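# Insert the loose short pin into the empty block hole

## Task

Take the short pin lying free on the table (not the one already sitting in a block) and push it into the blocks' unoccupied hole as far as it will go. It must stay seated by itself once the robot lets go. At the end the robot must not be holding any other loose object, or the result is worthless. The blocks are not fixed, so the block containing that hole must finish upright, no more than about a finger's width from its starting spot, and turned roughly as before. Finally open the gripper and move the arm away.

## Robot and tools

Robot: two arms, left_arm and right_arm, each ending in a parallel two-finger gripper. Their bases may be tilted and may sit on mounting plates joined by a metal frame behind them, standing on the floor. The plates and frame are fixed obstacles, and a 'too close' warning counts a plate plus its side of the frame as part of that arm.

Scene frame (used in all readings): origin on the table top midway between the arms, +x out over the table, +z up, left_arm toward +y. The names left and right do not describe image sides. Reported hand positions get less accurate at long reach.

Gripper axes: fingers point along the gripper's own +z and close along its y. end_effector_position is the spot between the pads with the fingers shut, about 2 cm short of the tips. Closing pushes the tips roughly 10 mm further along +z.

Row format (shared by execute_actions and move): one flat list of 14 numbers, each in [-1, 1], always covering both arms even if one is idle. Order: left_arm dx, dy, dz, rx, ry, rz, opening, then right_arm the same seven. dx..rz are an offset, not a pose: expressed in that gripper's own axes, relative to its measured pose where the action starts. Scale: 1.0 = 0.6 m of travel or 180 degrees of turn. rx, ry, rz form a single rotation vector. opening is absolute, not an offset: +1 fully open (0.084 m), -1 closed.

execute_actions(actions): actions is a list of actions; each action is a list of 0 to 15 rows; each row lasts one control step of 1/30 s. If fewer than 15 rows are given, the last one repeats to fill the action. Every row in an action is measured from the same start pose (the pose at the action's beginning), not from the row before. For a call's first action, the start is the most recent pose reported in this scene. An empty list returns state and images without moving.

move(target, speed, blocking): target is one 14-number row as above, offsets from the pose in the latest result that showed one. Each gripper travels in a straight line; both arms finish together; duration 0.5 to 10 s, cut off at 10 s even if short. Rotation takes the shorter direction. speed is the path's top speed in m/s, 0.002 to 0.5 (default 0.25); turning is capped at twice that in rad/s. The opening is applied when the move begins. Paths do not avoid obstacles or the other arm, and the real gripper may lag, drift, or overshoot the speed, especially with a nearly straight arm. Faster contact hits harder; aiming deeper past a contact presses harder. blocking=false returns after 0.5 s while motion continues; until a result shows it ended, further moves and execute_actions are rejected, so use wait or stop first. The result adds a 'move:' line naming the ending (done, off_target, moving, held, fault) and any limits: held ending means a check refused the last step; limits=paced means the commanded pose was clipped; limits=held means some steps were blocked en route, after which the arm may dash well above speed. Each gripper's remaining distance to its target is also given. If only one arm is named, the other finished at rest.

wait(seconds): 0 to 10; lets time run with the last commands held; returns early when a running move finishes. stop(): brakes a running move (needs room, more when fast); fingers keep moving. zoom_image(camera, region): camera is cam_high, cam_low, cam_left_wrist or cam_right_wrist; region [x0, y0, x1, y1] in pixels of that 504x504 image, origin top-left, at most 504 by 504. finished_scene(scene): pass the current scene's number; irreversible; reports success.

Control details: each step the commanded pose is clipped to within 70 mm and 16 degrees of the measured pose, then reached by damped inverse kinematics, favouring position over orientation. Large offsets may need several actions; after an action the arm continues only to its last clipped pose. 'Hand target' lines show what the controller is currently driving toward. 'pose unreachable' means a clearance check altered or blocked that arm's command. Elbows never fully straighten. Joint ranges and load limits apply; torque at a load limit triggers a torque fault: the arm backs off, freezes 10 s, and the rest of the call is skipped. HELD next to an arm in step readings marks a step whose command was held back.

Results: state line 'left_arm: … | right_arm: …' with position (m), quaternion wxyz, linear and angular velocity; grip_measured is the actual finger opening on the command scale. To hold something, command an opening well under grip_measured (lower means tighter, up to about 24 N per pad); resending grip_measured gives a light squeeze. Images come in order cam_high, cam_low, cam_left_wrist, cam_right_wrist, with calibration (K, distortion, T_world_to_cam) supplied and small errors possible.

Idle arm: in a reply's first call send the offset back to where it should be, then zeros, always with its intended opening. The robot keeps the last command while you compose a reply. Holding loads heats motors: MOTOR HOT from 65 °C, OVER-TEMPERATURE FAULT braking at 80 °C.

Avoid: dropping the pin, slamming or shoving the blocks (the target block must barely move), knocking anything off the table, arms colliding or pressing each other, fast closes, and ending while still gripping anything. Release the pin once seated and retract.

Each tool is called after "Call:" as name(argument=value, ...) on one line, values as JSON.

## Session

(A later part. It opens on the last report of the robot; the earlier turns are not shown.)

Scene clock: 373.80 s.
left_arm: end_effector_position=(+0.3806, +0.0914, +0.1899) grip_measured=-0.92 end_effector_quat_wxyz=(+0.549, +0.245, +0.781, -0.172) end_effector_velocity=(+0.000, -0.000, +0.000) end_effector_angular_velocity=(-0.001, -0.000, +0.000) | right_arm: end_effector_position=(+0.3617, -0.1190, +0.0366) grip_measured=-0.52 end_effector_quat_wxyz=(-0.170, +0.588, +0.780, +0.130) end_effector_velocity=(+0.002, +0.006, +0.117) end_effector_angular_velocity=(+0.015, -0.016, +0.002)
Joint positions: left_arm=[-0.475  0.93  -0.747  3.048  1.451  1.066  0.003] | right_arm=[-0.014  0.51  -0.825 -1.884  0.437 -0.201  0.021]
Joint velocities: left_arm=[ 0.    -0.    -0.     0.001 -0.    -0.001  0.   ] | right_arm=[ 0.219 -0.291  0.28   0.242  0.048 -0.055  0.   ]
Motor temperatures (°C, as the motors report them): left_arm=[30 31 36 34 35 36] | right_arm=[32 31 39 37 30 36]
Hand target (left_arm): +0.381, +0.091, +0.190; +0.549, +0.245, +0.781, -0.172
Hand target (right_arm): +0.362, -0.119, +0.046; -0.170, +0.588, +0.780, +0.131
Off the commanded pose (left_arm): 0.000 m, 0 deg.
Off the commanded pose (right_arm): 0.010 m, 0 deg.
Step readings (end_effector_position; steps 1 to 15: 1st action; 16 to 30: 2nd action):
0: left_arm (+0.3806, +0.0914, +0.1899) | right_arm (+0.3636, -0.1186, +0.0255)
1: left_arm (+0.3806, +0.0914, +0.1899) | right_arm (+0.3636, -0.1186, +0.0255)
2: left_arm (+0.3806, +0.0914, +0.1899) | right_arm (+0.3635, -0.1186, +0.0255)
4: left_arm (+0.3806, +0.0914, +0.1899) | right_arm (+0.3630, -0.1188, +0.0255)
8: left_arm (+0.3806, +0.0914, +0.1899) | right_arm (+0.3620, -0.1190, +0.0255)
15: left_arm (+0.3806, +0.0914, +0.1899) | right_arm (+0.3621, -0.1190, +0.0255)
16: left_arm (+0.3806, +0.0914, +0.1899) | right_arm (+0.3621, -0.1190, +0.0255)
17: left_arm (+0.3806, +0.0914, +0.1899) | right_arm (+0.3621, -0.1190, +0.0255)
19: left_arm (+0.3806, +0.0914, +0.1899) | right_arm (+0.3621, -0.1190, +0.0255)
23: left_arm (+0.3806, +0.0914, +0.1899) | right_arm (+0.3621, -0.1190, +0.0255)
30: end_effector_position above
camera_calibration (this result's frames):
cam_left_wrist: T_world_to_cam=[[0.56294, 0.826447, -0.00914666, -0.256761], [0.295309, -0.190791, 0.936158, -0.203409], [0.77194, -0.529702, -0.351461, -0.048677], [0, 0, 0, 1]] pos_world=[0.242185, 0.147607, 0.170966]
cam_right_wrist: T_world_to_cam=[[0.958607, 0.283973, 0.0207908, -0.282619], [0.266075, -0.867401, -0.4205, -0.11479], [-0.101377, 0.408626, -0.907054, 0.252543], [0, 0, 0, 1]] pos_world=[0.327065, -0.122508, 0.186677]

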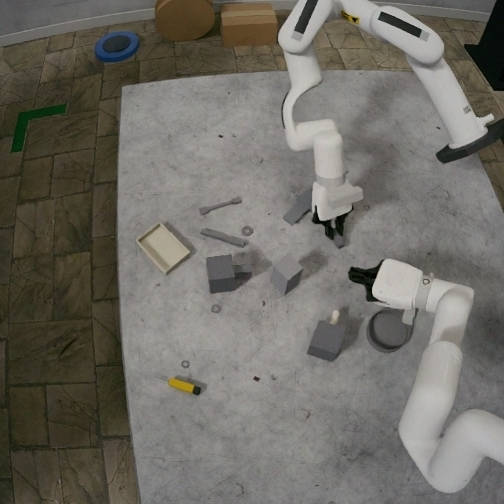

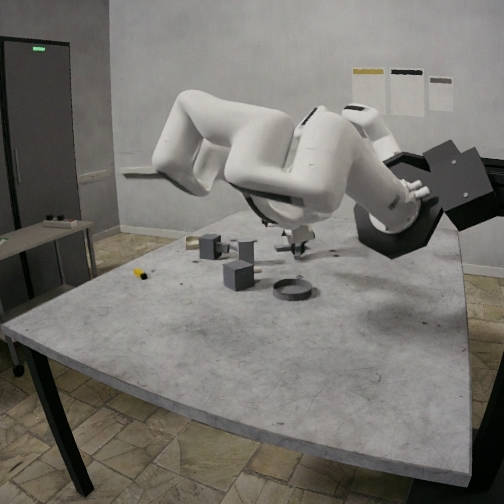

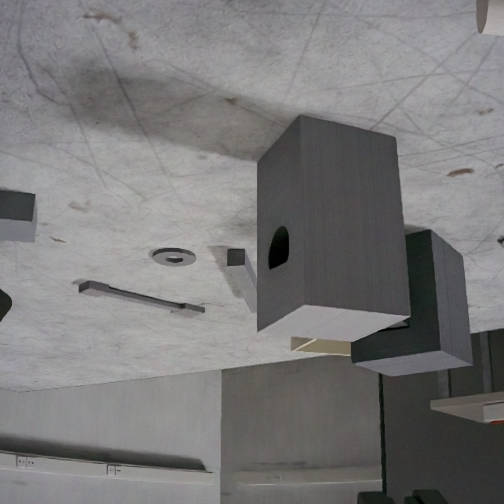

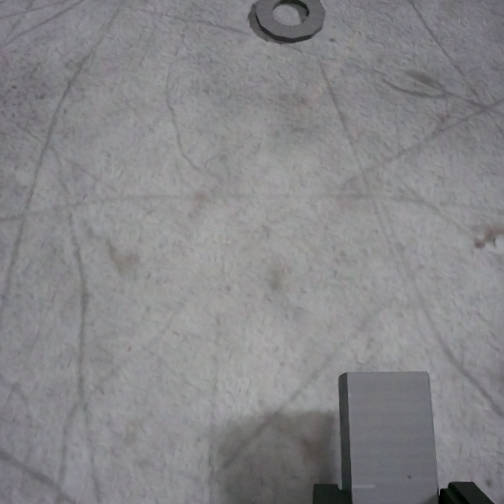

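Call:
execute_actions(actions=[])

Call:
zoom_image(camera="cam_low", region=[265, 220, 330, 275])

Call:
zoom_image(camera="cam_right_wrist", region=[300, 350, 504, 504])

Scene clock: 380.40 s.
left_arm: end_effector_position=(+0.3806, +0.0914, +0.1899) grip_measured=-0.92 end_effector_quat_wxyz=(+0.549, +0.245, +0.781, -0.172) end_effector_velocity=(+0.001, -0.000, +0.000) end_effector_angular_velocity=(-0.000, -0.001, +0.001) | right_arm: end_effector_position=(+0.3618, -0.1188, +0.0458) grip_measured=-0.52 end_effector_quat_wxyz=(-0.170, +0.588, +0.780, +0.131) end_effector_velocity=(+0.000, +0.000, -0.000) end_effector_angular_velocity=(+0.000, -0.001, +0.001)
Joint positions: left_arm=[-0.475  0.93  -0.747  3.048  1.451  1.066  0.003] | right_arm=[ 0.003  0.487 -0.803 -1.863  0.441 -0.207  0.021]
Joint velocities: left_arm=[-0.001 -0.    -0.001 -0.    -0.     0.    -0.   ] | right_arm=[-0.     0.001 -0.001 -0.001 -0.    -0.     0.   ]
Motor temperatures (°C, as the motors report them): left_arm=[30 31 36 34 35 36] | right_arm=[32 31 39 37 30 36]
Hand target (left_arm): +0.381, +0.091, +0.190; +0.549, +0.245, +0.781, -0.172
Hand target (right_arm): +0.362, -0.119, +0.046; -0.170, +0.588, +0.780, +0.131
Off the commanded pose (left_arm): 0.000 m, 0 deg.
Off the commanded pose (right_arm): 0.001 m, 0 deg.
camera_calibration (this result's frames):
cam_left_wrist: T_world_to_cam=[[0.56294, 0.826447, -0.0091466, -0.256761], [0.295309, -0.190791, 0.936158, -0.203409], [0.77194, -0.529702, -0.351461, -0.048677], [0, 0, 0, 1]] pos_world=[0.242185, 0.147607, 0.170966]
cam_right_wrist: T_world_to_cam=[[0.958603, 0.283901, 0.0219217, -0.283075], [0.266424, -0.867091, -0.420916, -0.110818], [-0.10049, 0.409332, -0.906835, 0.260549], [0, 0, 0, 1]] pos_world=[0.327063, -0.122375, 0.195835]

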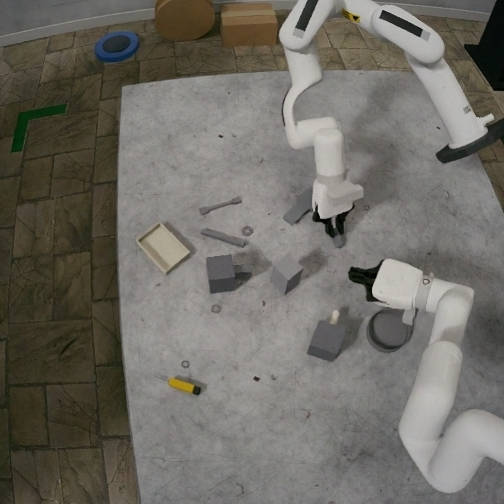

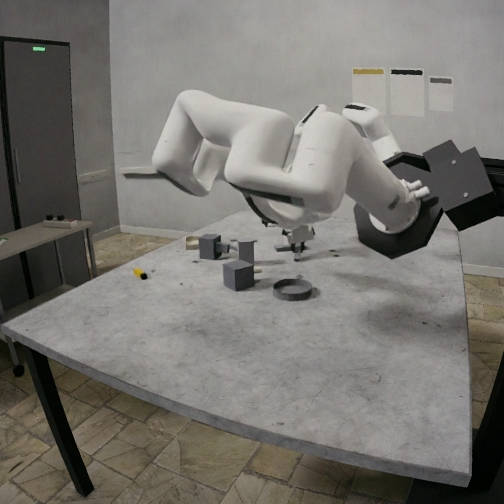

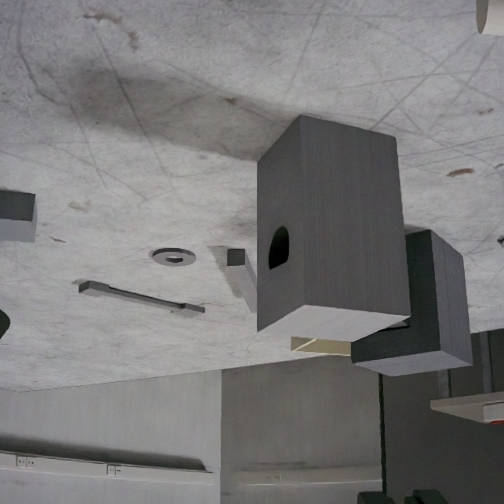

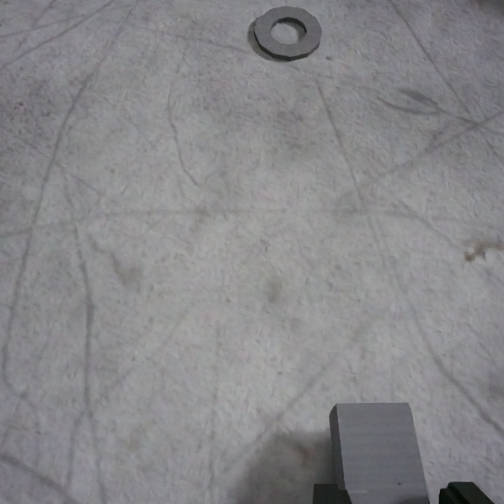

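Region (265, 220, 330, 275) of cam_low's 504x504 image, scaled by 7.754, with more detail than that image has; it fills the top 426 rows of this view, and the rest is white.

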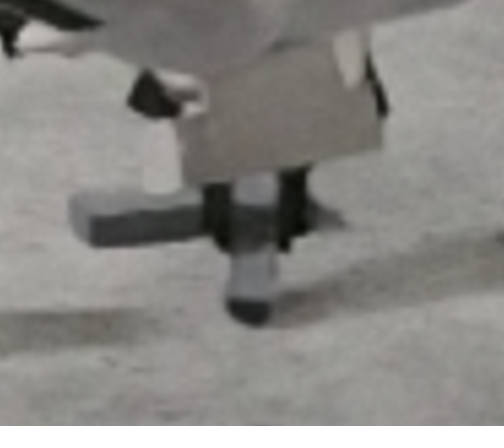

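Region (300, 350, 504, 504) of cam_right_wrist's 504x504 image, scaled by 2.471, with more detail than that image has; it fills the top 380 rows of this view, and the rest is white.

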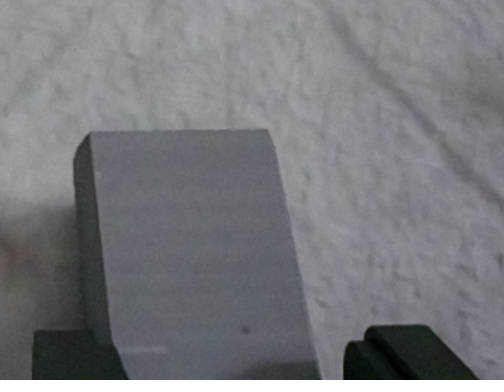

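Call:
move(target=[0, 0, 0, 0.209, 0, 0.0756, -0.9, -0.0142, 0, 0.0307, 0, 0, 0, -0.62], speed=0.4)

Scene clock: 501.83 s.
left_arm: end_effector_position=(+0.3801, +0.0904, +0.1904) grip_measured=-0.92 end_effector_quat_wxyz=(+0.457, +0.497, +0.649, -0.350) end_effector_velocity=(+0.004, +0.001, +0.001) end_effector_angular_velocity=(-0.003, -0.003, +0.004) | right_arm: end_effector_position=(+0.3620, -0.1185, +0.0259) grip_measured=-0.51 end_effector_quat_wxyz=(-0.170, +0.588, +0.780, +0.131) end_effector_velocity=(+0.000, +0.000, -0.001) end_effector_angular_velocity=(-0.002, +0.000, -0.001)
Joint positions: left_arm=[-0.394  0.71  -0.976  3.663  0.433  0.906  0.003] | right_arm=[-0.034  0.539 -0.854 -1.911  0.43  -0.193  0.021]
Joint velocities: left_arm=[-0.    -0.002 -0.006  0.009 -0.001 -0.01  -0.   ] | right_arm=[-0.001  0.004 -0.004 -0.001  0.001  0.001  0.   ]
Motor temperatures (°C, as the motors report them): left_arm=[31 31 36 34 35 36] | right_arm=[32 31 39 37 30 36]
Hand target (left_arm): +0.381, +0.090, +0.190; +0.457, +0.497, +0.649, -0.350
Hand target (right_arm): +0.362, -0.119, +0.026; -0.170, +0.588, +0.780, +0.131
Off the commanded pose (left_arm): 0.001 m, 0 deg.
Off the commanded pose (right_arm): 0.001 m, 0 deg.
move: done
camera_calibration (this result's frames):
cam_left_wrist: T_world_to_cam=[[0.962567, 0.270865, -0.0098831, -0.35721], [0.103763, -0.334566, 0.936642, -0.118154], [0.250397, -0.902606, -0.350148, 0.183103], [0, 0, 0, 1]] pos_world=[0.31025, 0.222495, 0.171251]
cam_right_wrist: T_world_to_cam=[[0.958592, 0.283889, 0.0225254, -0.282901], [0.266579, -0.866683, -0.421659, -0.11898], [-0.100182, 0.410204, -0.906475, 0.242404], [0, 0, 0, 1]] pos_world=[0.327188, -0.12224, 0.175937]

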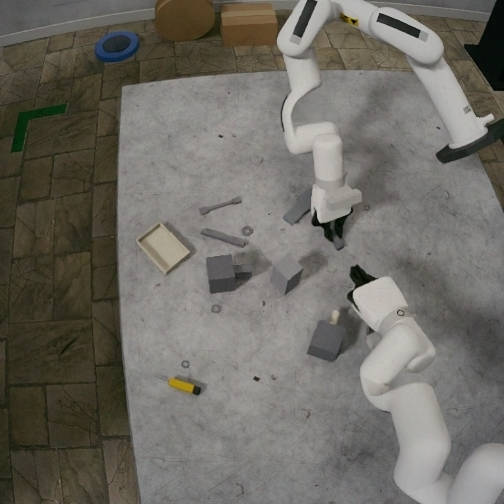

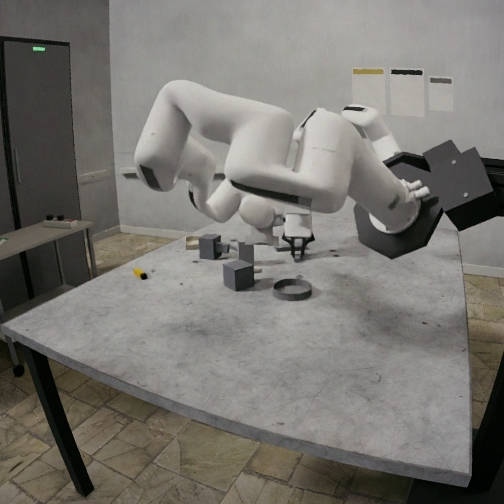

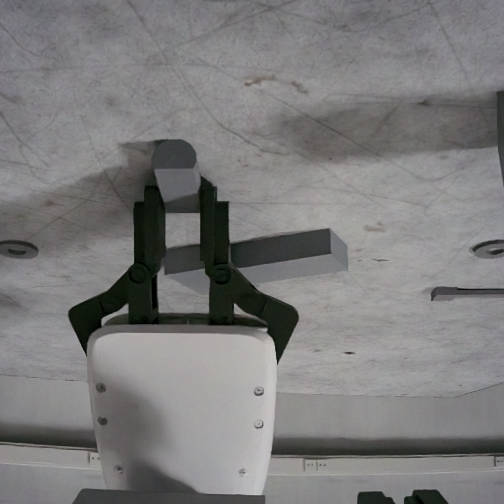

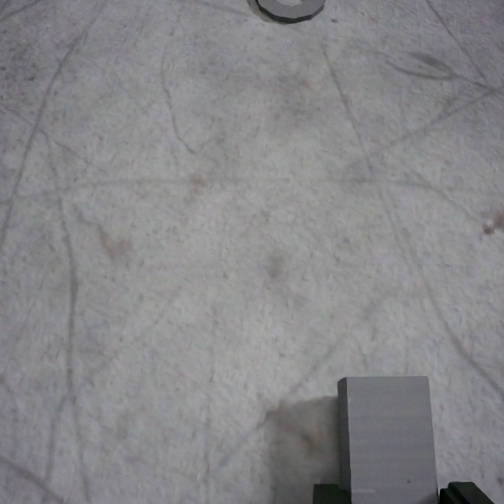

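Call:
zoom_image(camera="cam_left_wrist", region=[110, 125, 250, 265])

Call:
zoom_image(camera="cam_left_wrist", region=[140, 130, 220, 220])

Region (110, 125, 250, 265) of cam_left_wrist's 504x504 image, scaled by 3.600, with more detail than that image has.

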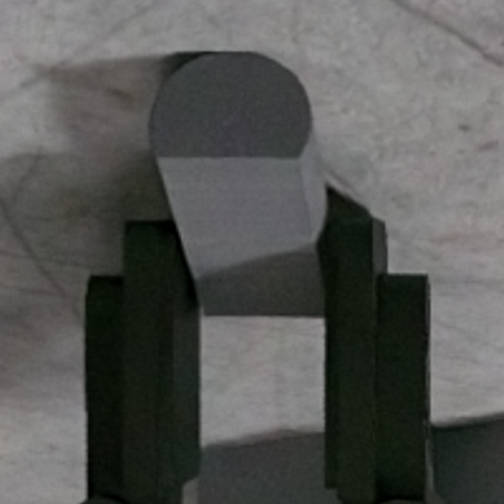

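Region (140, 130, 220, 220) of cam_left_wrist's 504x504 image, scaled by 5.600, with more detail than that image has.

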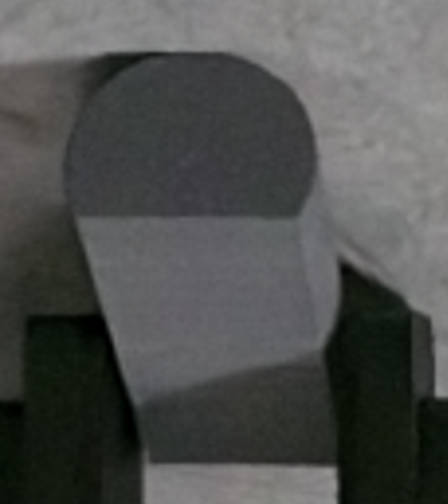

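Call:
execute_actions(actions=[[[0,0,0,0,0,0,-0.9,0,0,0,0,0,0,-0.54],[0,0,0,0,0,0,-0.9,0,0,0,0,0,0,-0.48],[0,0,0,0,0,0,-0.9,0,0,0,0,0,0,-0.43],[0,0,0,0,0,0,-0.9,0,0,0,0,0,0,-0.37],[0,0,0,0,0,0,-0.9,0.0002,0,0.0002,0,-0.0019,0,-0.32],[0,0,0,0,0,0,-0.9,0.0006,0,0.0006,0,-0.0072,0,-0.29],[0,0,0,0,0,0,-0.9,0.0012,0,0.0013,0,-0.0150,0,-0.28],[0,0,0,0,0,0,-0.9,0.0020,0,0.0022,0,-0.0247,0,-0.28],[0,0,0,0,0,0,-0.9,0.0029,0,0.0031,0,-0.0355,0,-0.28],[0,0,0,0,0,0,-0.9,0.0039,0,0.0041,0,-0.0467,0,-0.28],[0,0,0,0,0,0,-0.9,0.0048,0,0.0050,0,-0.0575,0,-0.28],[0,0,0,0,0,0,-0.9,0.0056,0,0.0059,0,-0.0672,0,-0.28],[0,0,0,0,0,0,-0.9,0.0062,0,0.0066,0,-0.0750,0,-0.28],[0,0,0,0,0,0,-0.9,0.0066,0,0.0070,0,-0.0803,0,-0.28],[0,0,0,0,0,0,-0.9,0.0068,0,0.0072,0,-0.0822,0,-0.28]]])

Scene clock: 565.53 s.
left_arm: end_effector_position=(+0.3801, +0.0904, +0.1904) grip_measured=-0.92 end_effector_quat_wxyz=(+0.457, +0.497, +0.649, -0.350) end_effector_velocity=(+0.001, +0.000, -0.000) end_effector_angular_velocity=(+0.000, -0.000, +0.001) | right_arm: end_effector_position=(+0.3621, -0.1157, +0.0254) grip_measured=-0.30 end_effector_quat_wxyz=(-0.097, +0.596, +0.793, +0.078) end_effector_velocity=(-0.009, +0.025, +0.005) end_effector_angular_velocity=(-0.738, -0.245, +0.012)
Joint positions: left_arm=[-0.394  0.71  -0.976  3.663  0.433  0.906  0.003] | right_arm=[ 0.091  0.58  -0.838 -1.911  0.664 -0.073  0.031]
Joint velocities: left_arm=[ 0.     0.    -0.001  0.    -0.     0.     0.   ] | right_arm=[0.554 0.277 0.016 0.11  1.004 0.449 0.   ]
Motor temperatures (°C, as the motors report them): left_arm=[31 31 36 34 35 36] | right_arm=[32 31 39 37 30 36]
Hand target (left_arm): +0.380, +0.090, +0.190; +0.457, +0.497, +0.649, -0.350
Hand target (right_arm): +0.361, -0.114, +0.025; -0.070, +0.599, +0.796, +0.059
Off the commanded pose (left_arm): 0.000 m, 0 deg.
Off the commanded pose (right_arm): 0.003 m, 4 deg.
Step readings (end_effector_position):
0: left_arm (+0.3805, +0.0905, +0.1905) | right_arm (+0.3619, -0.1186, +0.0255)
1: left_arm (+0.3805, +0.0905, +0.1905) | right_arm (+0.3619, -0.1186, +0.0255)
2: left_arm (+0.3805, +0.0905, +0.1905) | right_arm (+0.3620, -0.1186, +0.0256)
4: left_arm (+0.3802, +0.0904, +0.1904) | right_arm (+0.3616, -0.1192, +0.0248)
8: left_arm (+0.3801, +0.0904, +0.1904) | right_arm (+0.3612, -0.1198, +0.0239)
15: end_effector_position above
camera_calibration (this result's frames):
cam_left_wrist: T_world_to_cam=[[0.962564, 0.270873, -0.00987609, -0.357217], [0.103759, -0.334564, 0.936644, -0.118155], [0.250407, -0.902605, -0.350144, 0.183098], [0, 0, 0, 1]] pos_world=[0.310255, 0.222495, 0.171251]
cam_right_wrist: T_world_to_cam=[[0.956847, 0.289531, 0.0247983, -0.28249], [0.286405, -0.925191, -0.248987, -0.135105], [-0.0491462, 0.245345, -0.968189, 0.204848], [0, 0, 0, 1]] pos_world=[0.319062, -0.0934662, 0.171698]

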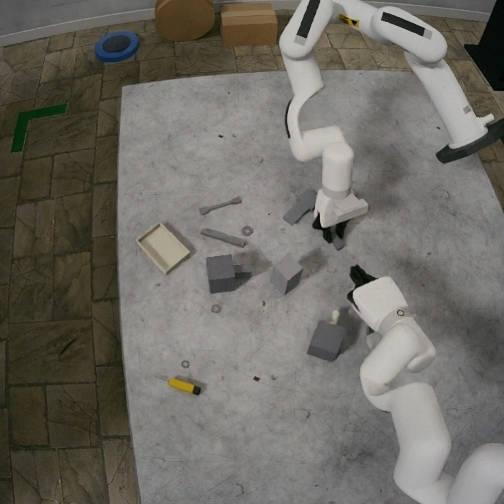

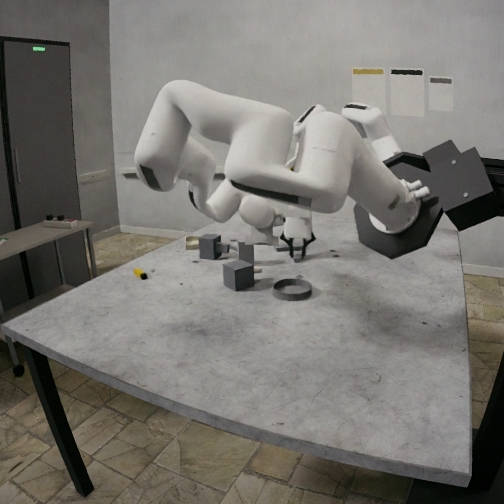

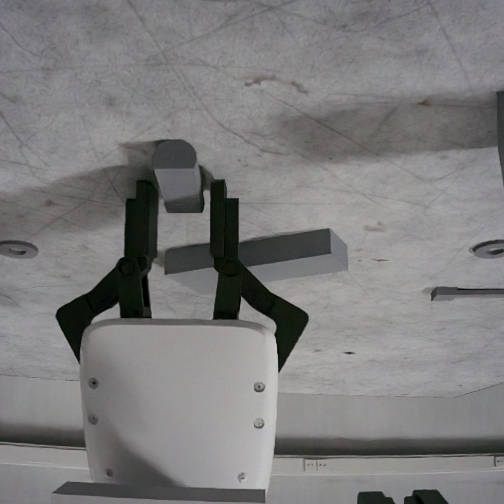

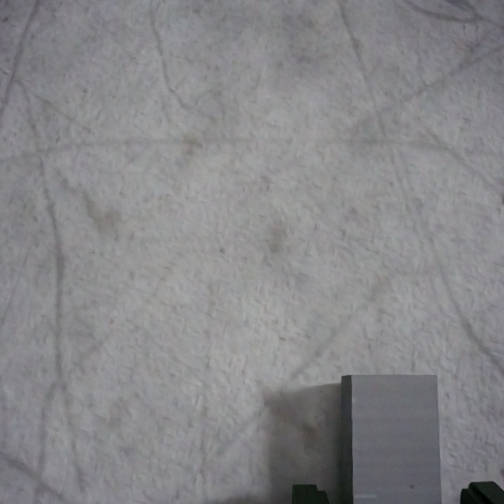

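Call:
execute_actions(actions=[])

Call:
zoom_image(camera="cam_left_wrist", region=[110, 125, 250, 265])

Call:
zoom_image(camera="cam_right_wrist", region=[280, 350, 504, 504])

Scene clock: 568.60 s.
left_arm: end_effector_position=(+0.3801, +0.0904, +0.1904) grip_measured=-0.92 end_effector_quat_wxyz=(+0.457, +0.497, +0.649, -0.350) end_effector_velocity=(-0.000, -0.000, +0.000) end_effector_angular_velocity=(-0.000, -0.001, -0.001) | right_arm: end_effector_position=(+0.3615, -0.1144, +0.0248) grip_measured=-0.30 end_effector_quat_wxyz=(-0.070, +0.599, +0.796, +0.059) end_effector_velocity=(+0.000, +0.000, -0.000) end_effector_angular_velocity=(-0.001, -0.001, -0.001)
Joint positions: left_arm=[-0.394  0.71  -0.976  3.663  0.433  0.906  0.003] | right_arm=[ 0.134  0.606 -0.841 -1.899  0.749 -0.036  0.031]
Joint velocities: left_arm=[-0.001 -0.     0.     0.001 -0.001 -0.     0.   ] | right_arm=[ 0.     0.001 -0.002 -0.001  0.001  0.001 -0.   ]
Motor temperatures (°C, as the motors report them): left_arm=[31 31 36 34 35 36] | right_arm=[32 31 39 37 30 36]
Hand target (left_arm): +0.380, +0.090, +0.190; +0.457, +0.497, +0.649, -0.350
Hand target (right_arm): +0.361, -0.114, +0.025; -0.070, +0.599, +0.796, +0.059
Off the commanded pose (left_arm): 0.000 m, 0 deg.
Off the commanded pose (right_arm): 0.002 m, 1 deg.
camera_calibration (this result's frames):
cam_left_wrist: T_world_to_cam=[[0.962567, 0.270865, -0.00988309, -0.35721], [0.103763, -0.334566, 0.936642, -0.118154], [0.250397, -0.902606, -0.350148, 0.183102], [0, 0, 0, 1]] pos_world=[0.31025, 0.222495, 0.171251]
cam_right_wrist: T_world_to_cam=[[0.957055, 0.288847, 0.0247419, -0.282437], [0.288369, -0.939734, -0.183695, -0.137892], [-0.0298091, 0.182941, -0.982672, 0.190174], [0, 0, 0, 1]] pos_world=[0.315741, -0.082791, 0.168536]

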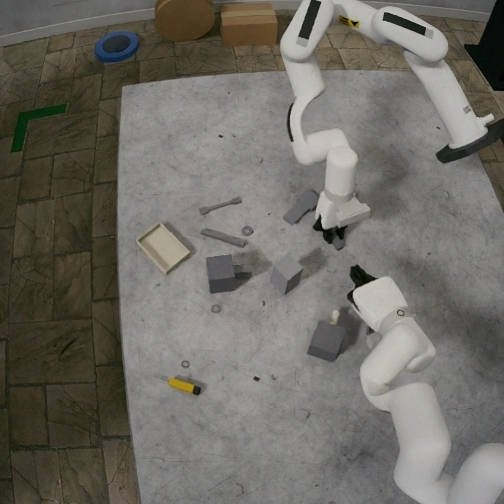

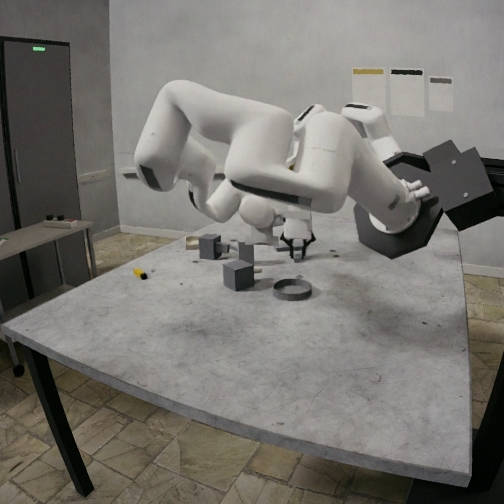

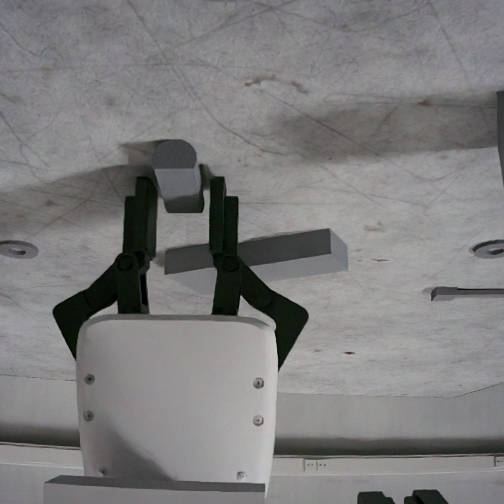

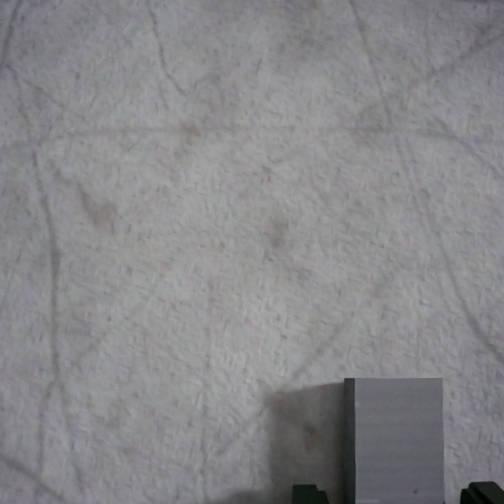

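Region (110, 125, 250, 265) of cam_left_wrist's 504x504 image, scaled by 3.600, with more detail than that image has.

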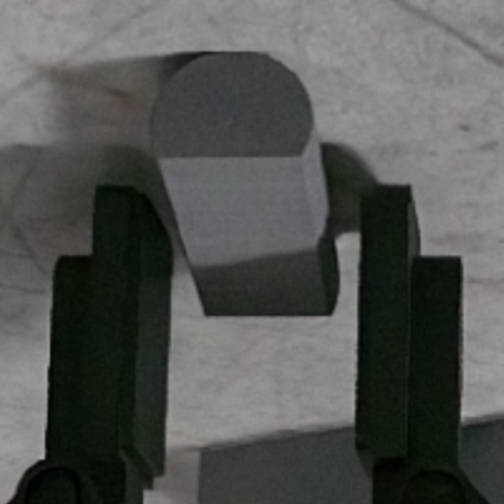

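Region (280, 350, 504, 504) of cam_right_wrist's 504x504 image, scaled by 2.250, with more detail than that image has; it fills the top 346 rows of this view, and the rest is white.

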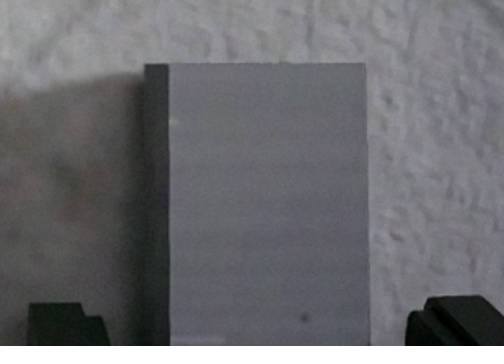

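Call:
execute_actions(actions=[[[0,0,0,0,0,0,-0.9,0.0005,0.0002,0.0009,0,0,0,-0.29],[0,0,0,0,0,0,-0.9,0.001,0.0004,0.0018,0,0,0,-0.30],[0,0,0,0,0,0,-0.9,0.0015,0.0006,0.0027,0,0,0,-0.31],[0,0,0,0,0,0,-0.9,0.0019,0.0007,0.0034,0,0,0,-0.33],[0,0,0,0,0,0,-0.9,0.0019,0.0007,0.0034,0,0,0,-0.35],[0,0,0,0,0,0,-0.9,0.0019,0.0007,0.0034,0,0,0,-0.37],[0,0,0,0,0,0,-0.9,0.0019,0.0007,0.0034,0,0,0,-0.39],[0,0,0,0,0,0,-0.9,0.0019,0.0007,0.0034,0,0,0,-0.41],[0,0,0,0,0,0,-0.9,0.0019,0.0007,0.0034,0,0,0,-0.43],[0,0,0,0,0,0,-0.9,0.0019,0.0007,0.0034,0,0,0,-0.45],[0,0,0,0,0,0,-0.9,0.0019,0.0007,0.0034,0,0,0,-0.47],[0,0,0,0,0,0,-0.9,0.0019,0.0007,0.0034,0,0,0,-0.50],[0,0,0,0,0,0,-0.9,0.0019,0.0007,0.0034,0,0,0,-0.54],[0,0,0,0,0,0,-0.9,0.0019,0.0007,0.0034,0,0,0,-0.59],[0,0,0,0,0,0,-0.9,0.0019,0.0007,0.0034,0,0,0,-0.65]],[[0,0,0,0,0,0,-0.9,0,0,0,0,0,0,-0.72],[0,0,0,0,0,0,-0.9,0,0,0,0,0,0,-0.8],[0,0,0,0,0,0,-0.9,0,0,0,0,0,0,-0.9],[0,0,0,0,0,0,-0.9,0,0,0,0,0,0,-1],[0,0,0,0,0,0,-0.9,0,0,0,0,0,0,-1],[0,0,0,0,0,0,-0.9,0.0002,0,-0.001,0,0,0,-1],[0,0,0,0,0,0,-0.9,0.0006,0,-0.0033,0,0,0,-1],[0,0,0,0,0,0,-0.9,0.0012,0.0001,-0.0066,0,0,0,-1],[0,0,0,0,0,0,-0.9,0.0019,0.0001,-0.0105,0,0,0,-1],[0,0,0,0,0,0,-0.9,0.0027,0.0001,-0.0146,0,0,0,-1],[0,0,0,0,0,0,-0.9,0.0034,0.0002,-0.0184,0,0,0,-1],[0,0,0,0,0,0,-0.9,0.004,0.0002,-0.0216,0,0,0,-1],[0,0,0,0,0,0,-0.9,0.0044,0.0002,-0.0238,0,0,0,-1],[0,0,0,0,0,0,-0.9,0.0045,0.0002,-0.0246,0,0,0,-1],[0,0,0,0,0,0,-0.9,0.0045,0.0002,-0.0246,0,0,0,-1]]])

Scene clock: 652.17 s.
left_arm: end_effector_position=(+0.3801, +0.0904, +0.1904) grip_measured=-0.92 end_effector_quat_wxyz=(+0.457, +0.497, +0.649, -0.350) end_effector_velocity=(-0.000, -0.000, -0.000) end_effector_angular_velocity=(+0.000, -0.001, -0.002) | right_arm: end_effector_position=(+0.3617, -0.1127, +0.0362) grip_measured=-0.51 end_effector_quat_wxyz=(-0.070, +0.599, +0.796, +0.059) end_effector_velocity=(+0.004, +0.001, +0.041) end_effector_angular_velocity=(+0.005, -0.008, -0.001)
Joint positions: left_arm=[-0.394  0.71  -0.976  3.663  0.433  0.906  0.003] | right_arm=[ 0.161  0.584 -0.82  -1.871  0.754 -0.04   0.022]
Joint velocities: left_arm=[ 0.     0.     0.     0.002 -0.001 -0.    -0.   ] | right_arm=[ 0.087 -0.097  0.08   0.094  0.012 -0.022 -0.   ]
Motor temperatures (°C, as the motors report them): left_arm=[31 31 36 34 35 36] | right_arm=[32 31 39 37 30 36]
Hand target (left_arm): +0.380, +0.090, +0.190; +0.457, +0.497, +0.649, -0.350
Hand target (right_arm): +0.361, -0.113, +0.038; -0.070, +0.599, +0.796, +0.059
Off the commanded pose (left_arm): 0.000 m, 0 deg.
Off the commanded pose (right_arm): 0.002 m, 0 deg.
Step readings (end_effector_position; steps 1 to 15: 1st action; 16 to 30: 2nd action):
0: left_arm (+0.3801, +0.0904, +0.1904) | right_arm (+0.3615, -0.1144, +0.0248)
1: left_arm (+0.3801, +0.0904, +0.1904) | right_arm (+0.3615, -0.1144, +0.0248)
2: left_arm (+0.3801, +0.0904, +0.1904) | right_arm (+0.3615, -0.1143, +0.0247)
4: left_arm (+0.3801, +0.0904, +0.1904) | right_arm (+0.3616, -0.1138, +0.0241)
8: left_arm (+0.3801, +0.0904, +0.1904) | right_arm (+0.3613, -0.1129, +0.0231)
15: left_arm (+0.3801, +0.0904, +0.1904) | right_arm (+0.3615, -0.1128, +0.0231)
16: left_arm (+0.3801, +0.0904, +0.1904) | right_arm (+0.3615, -0.1128, +0.0231)
17: left_arm (+0.3801, +0.0904, +0.1904) | right_arm (+0.3615, -0.1128, +0.0231)
19: left_arm (+0.3801, +0.0904, +0.1904) | right_arm (+0.3615, -0.1128, +0.0231)
23: left_arm (+0.3801, +0.0904, +0.1904) | right_arm (+0.3614, -0.1130, +0.0236)
30: end_effector_position above
camera_calibration (this result's frames):
cam_left_wrist: T_world_to_cam=[[0.962566, 0.270865, -0.00988338, -0.35721], [0.103764, -0.334566, 0.936642, -0.118154], [0.250397, -0.902606, -0.350148, 0.183102], [0, 0, 0, 1]] pos_world=[0.31025, 0.222495, 0.171251]
cam_right_wrist: T_world_to_cam=[[0.957043, 0.28882, 0.0255323, -0.283424], [0.288483, -0.939674, -0.183823, -0.13434], [-0.0290996, 0.183292, -0.982628, 0.200805], [0, 0, 0, 1]] pos_world=[0.315847, -0.0811835, 0.179859]

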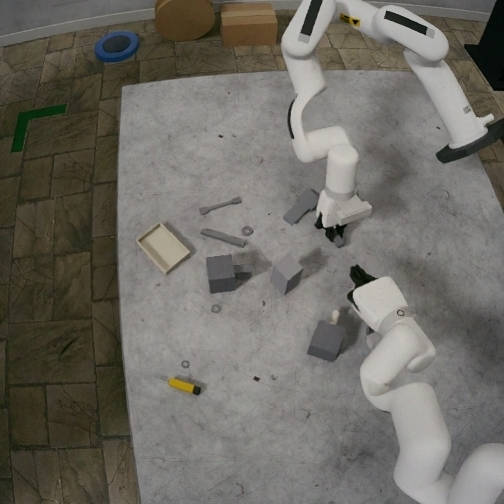

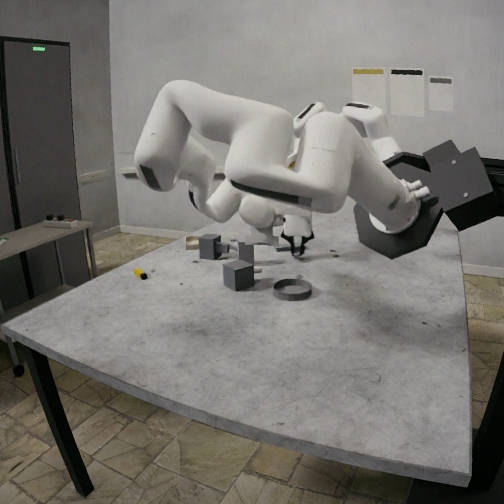

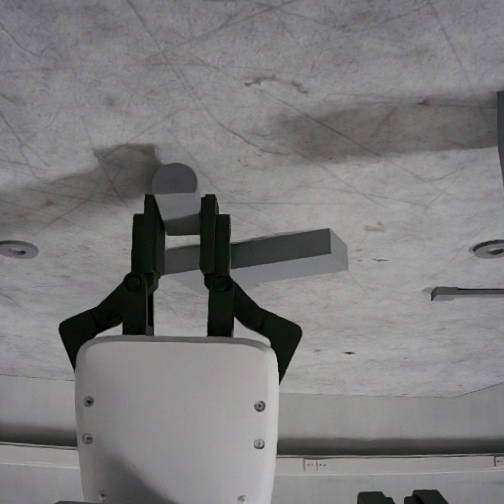

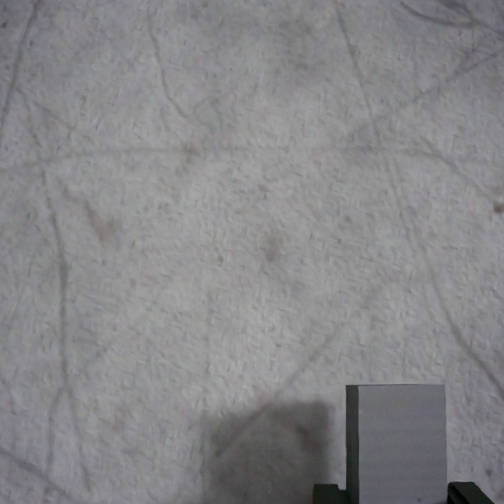

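Call:
execute_actions(actions=[])

Call:
zoom_image(camera="cam_left_wrist", region=[125, 150, 235, 260])

Call:
zoom_image(camera="cam_right_wrist", region=[304, 364, 504, 504])

Scene clock: 655.40 s.
left_arm: end_effector_position=(+0.3801, +0.0904, +0.1904) grip_measured=-0.92 end_effector_quat_wxyz=(+0.457, +0.497, +0.649, -0.350) end_effector_velocity=(+0.001, +0.000, +0.000) end_effector_angular_velocity=(-0.000, +0.000, +0.001) | right_arm: end_effector_position=(+0.3615, -0.1129, +0.0380) grip_measured=-0.51 end_effector_quat_wxyz=(-0.070, +0.599, +0.796, +0.059) end_effector_velocity=(-0.001, +0.000, +0.000) end_effector_angular_velocity=(+0.001, +0.002, +0.000)
Joint positions: left_arm=[-0.394  0.71  -0.976  3.663  0.433  0.906  0.003] | right_arm=[ 0.165  0.58  -0.816 -1.865  0.755 -0.042  0.022]
Joint velocities: left_arm=[ 0.    -0.    -0.    -0.001  0.     0.    -0.   ] | right_arm=[-0.     0.001  0.001  0.    -0.001  0.001  0.   ]
Motor temperatures (°C, as the motors report them): left_arm=[31 31 36 34 35 36] | right_arm=[32 31 39 37 30 36]
Hand target (left_arm): +0.380, +0.090, +0.190; +0.457, +0.497, +0.649, -0.350
Hand target (right_arm): +0.361, -0.113, +0.038; -0.070, +0.599, +0.796, +0.059
Off the commanded pose (left_arm): 0.000 m, 0 deg.
Off the commanded pose (right_arm): 0.000 m, 0 deg.
camera_calibration (this result's frames):
cam_left_wrist: T_world_to_cam=[[0.962567, 0.270865, -0.00988336, -0.35721], [0.103764, -0.334566, 0.936642, -0.118154], [0.250397, -0.902606, -0.350148, 0.183102], [0, 0, 0, 1]] pos_world=[0.31025, 0.222495, 0.171251]
cam_right_wrist: T_world_to_cam=[[0.957046, 0.288874, 0.0247951, -0.28317], [0.288406, -0.939732, -0.183646, -0.134099], [-0.0297499, 0.182909, -0.98268, 0.202808], [0, 0, 0, 1]] pos_world=[0.315715, -0.0813113, 0.181689]

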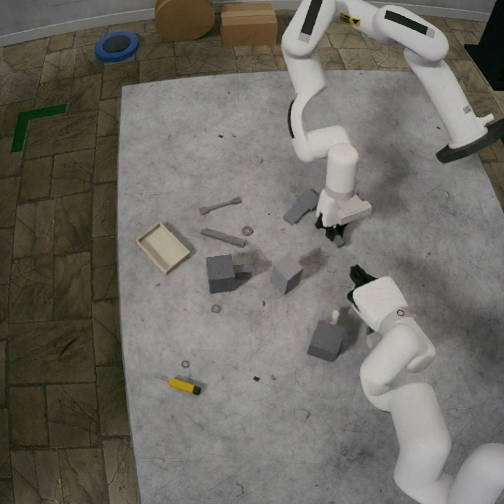

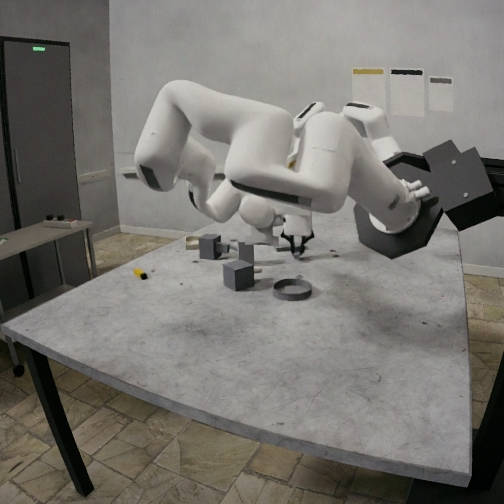

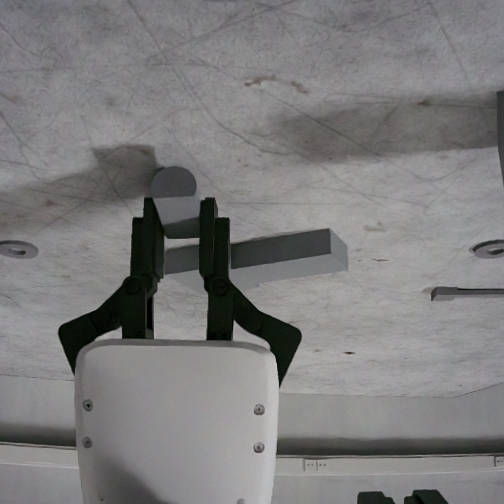

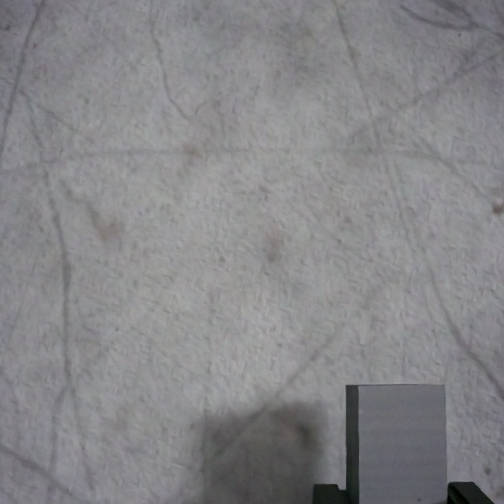

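Region (125, 150, 235, 260) of cam_left_wrist's 504x504 image, scaled by 4.582, with more detail than that image has.

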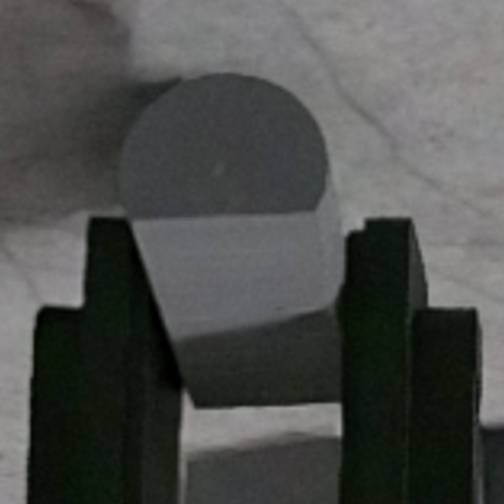

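Region (304, 364, 504, 504) of cam_right_wrist's 504x504 image, scaled by 2.520, with more detail than that image has; it fills the top 353 rows of this view, and the rest is white.

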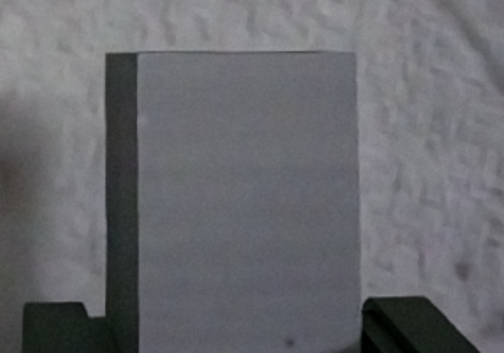

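Call:
move(target=[0, 0, 0, -0.209, 0, -0.0756, -0.9, 0.0768, 0.1427, -0.0395, -0.0562, 0.008, 0.3947, -1], speed=0.45)

Scene clock: 677.27 s.
left_arm: end_effector_position=(+0.3803, +0.0914, +0.1898) grip_measured=-0.92 end_effector_quat_wxyz=(+0.549, +0.245, +0.781, -0.172) end_effector_velocity=(-0.001, -0.001, -0.000) end_effector_angular_velocity=(-0.000, +0.000, -0.002) | right_arm: end_effector_position=(+0.4325, -0.0501, +0.0707) grip_measured=-1.00 end_effector_quat_wxyz=(-0.050, +0.952, +0.291, +0.080) end_effector_velocity=(-0.002, -0.001, -0.001) end_effector_angular_velocity=(-0.003, +0.004, -0.001)
Joint positions: left_arm=[-0.476  0.93  -0.746  3.047  1.451  1.066  0.003] | right_arm=[ 0.364  0.711 -0.998 -1.82   0.867  1.258  0.   ]
Joint velocities: left_arm=[-0.001  0.002 -0.001 -0.001 -0.    -0.     0.   ] | right_arm=[-0.002  0.001  0.001  0.002  0.003  0.001  0.   ]
Motor temperatures (°C, as the motors report them): left_arm=[31 31 36 34 35 36] | right_arm=[33 31 39 37 30 36]
Hand target (left_arm): +0.380, +0.091, +0.190; +0.549, +0.245, +0.781, -0.172
Hand target (right_arm): +0.432, -0.050, +0.071; -0.050, +0.952, +0.291, +0.080
Off the commanded pose (left_arm): 0.001 m, 0 deg.
Off the commanded pose (right_arm): 0.000 m, 0 deg.
move: done
camera_calibration (this result's frames):
cam_left_wrist: T_world_to_cam=[[0.562943, 0.826444, -0.00925565, -0.256613], [0.295804, -0.191009, 0.935957, -0.203341], [0.771748, -0.529628, -0.351992, -0.0483025], [0, 0, 0, 1]] pos_world=[0.241885, 0.147654, 0.170942]
cam_right_wrist: T_world_to_cam=[[0.57425, -0.817957, -0.0344057, -0.25587], [-0.807852, -0.559342, -0.185775, 0.403811], [0.132711, 0.134476, -0.98199, 0.152832], [0, 0, 0, 1]] pos_world=[0.45287, -0.00397488, 0.216294]

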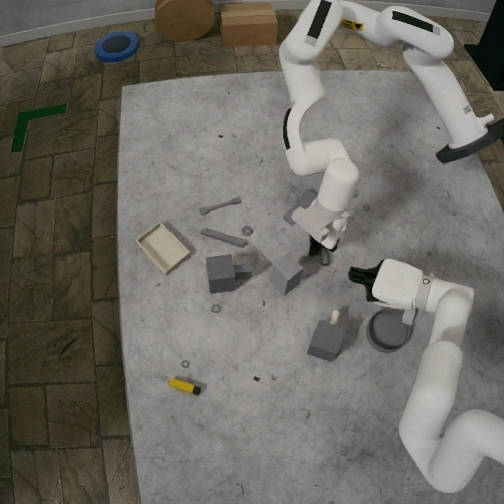

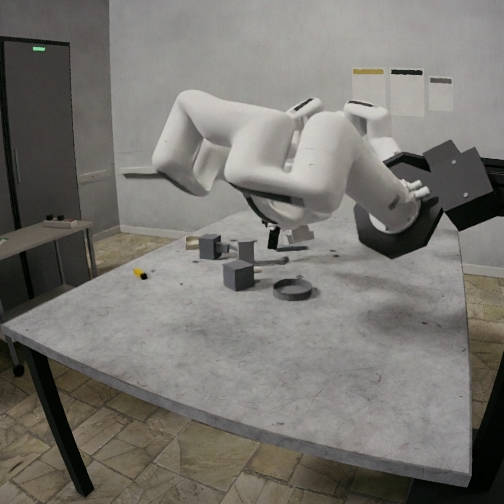

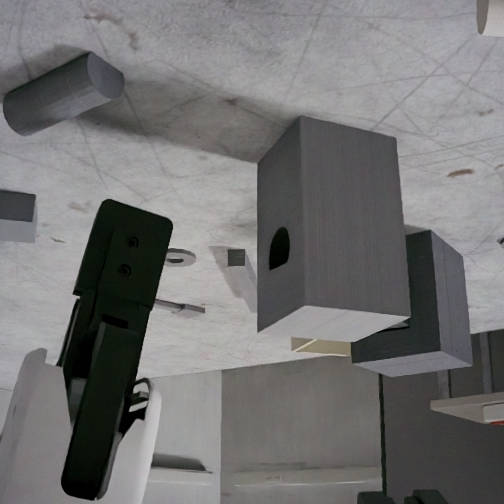

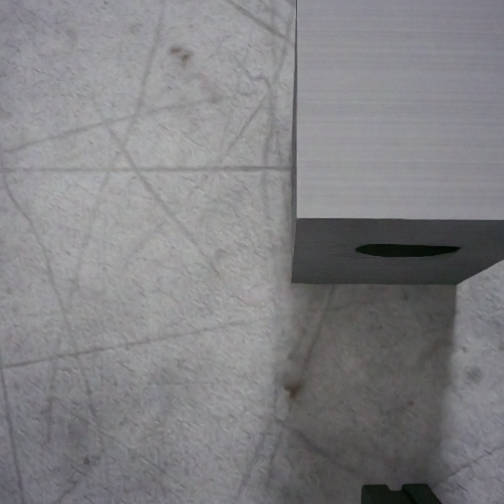

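Call:
zoom_image(camera="cam_left_wrist", region=[0, 30, 150, 150])

Call:
zoom_image(camera="cam_left_wrist", region=[50, 180, 200, 330])

Call:
zoom_image(camera="cam_right_wrist", region=[280, 190, 504, 310])

Region (0, 30, 150, 150) of cam_left_wrist's 504x504 image, scaled by 3.360, with more detail than that image has; it fills the top 403 rows of this view, and the rest is white.

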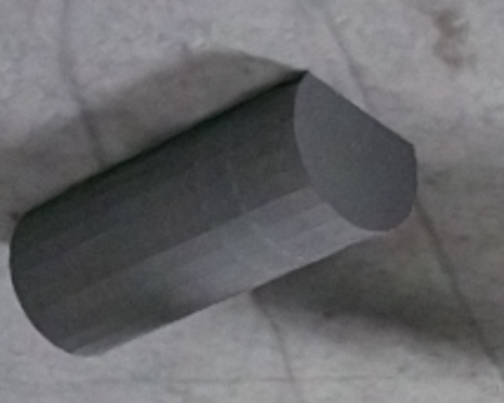

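Region (50, 180, 200, 330) of cam_left_wrist's 504x504 image, scaled by 3.360, with more detail than that image has.

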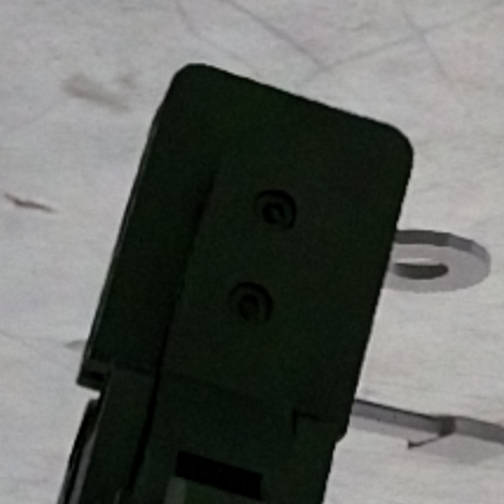

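Region (280, 190, 504, 310) of cam_right_wrist's 504x504 image, scaled by 2.250, with more detail than that image has; it fills the top 270 rows of this view, and the rest is white.

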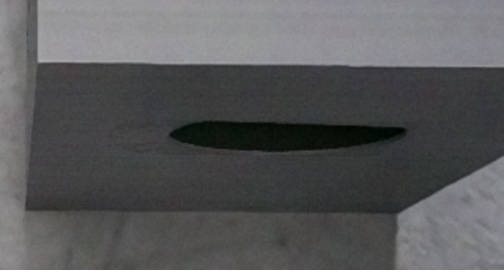

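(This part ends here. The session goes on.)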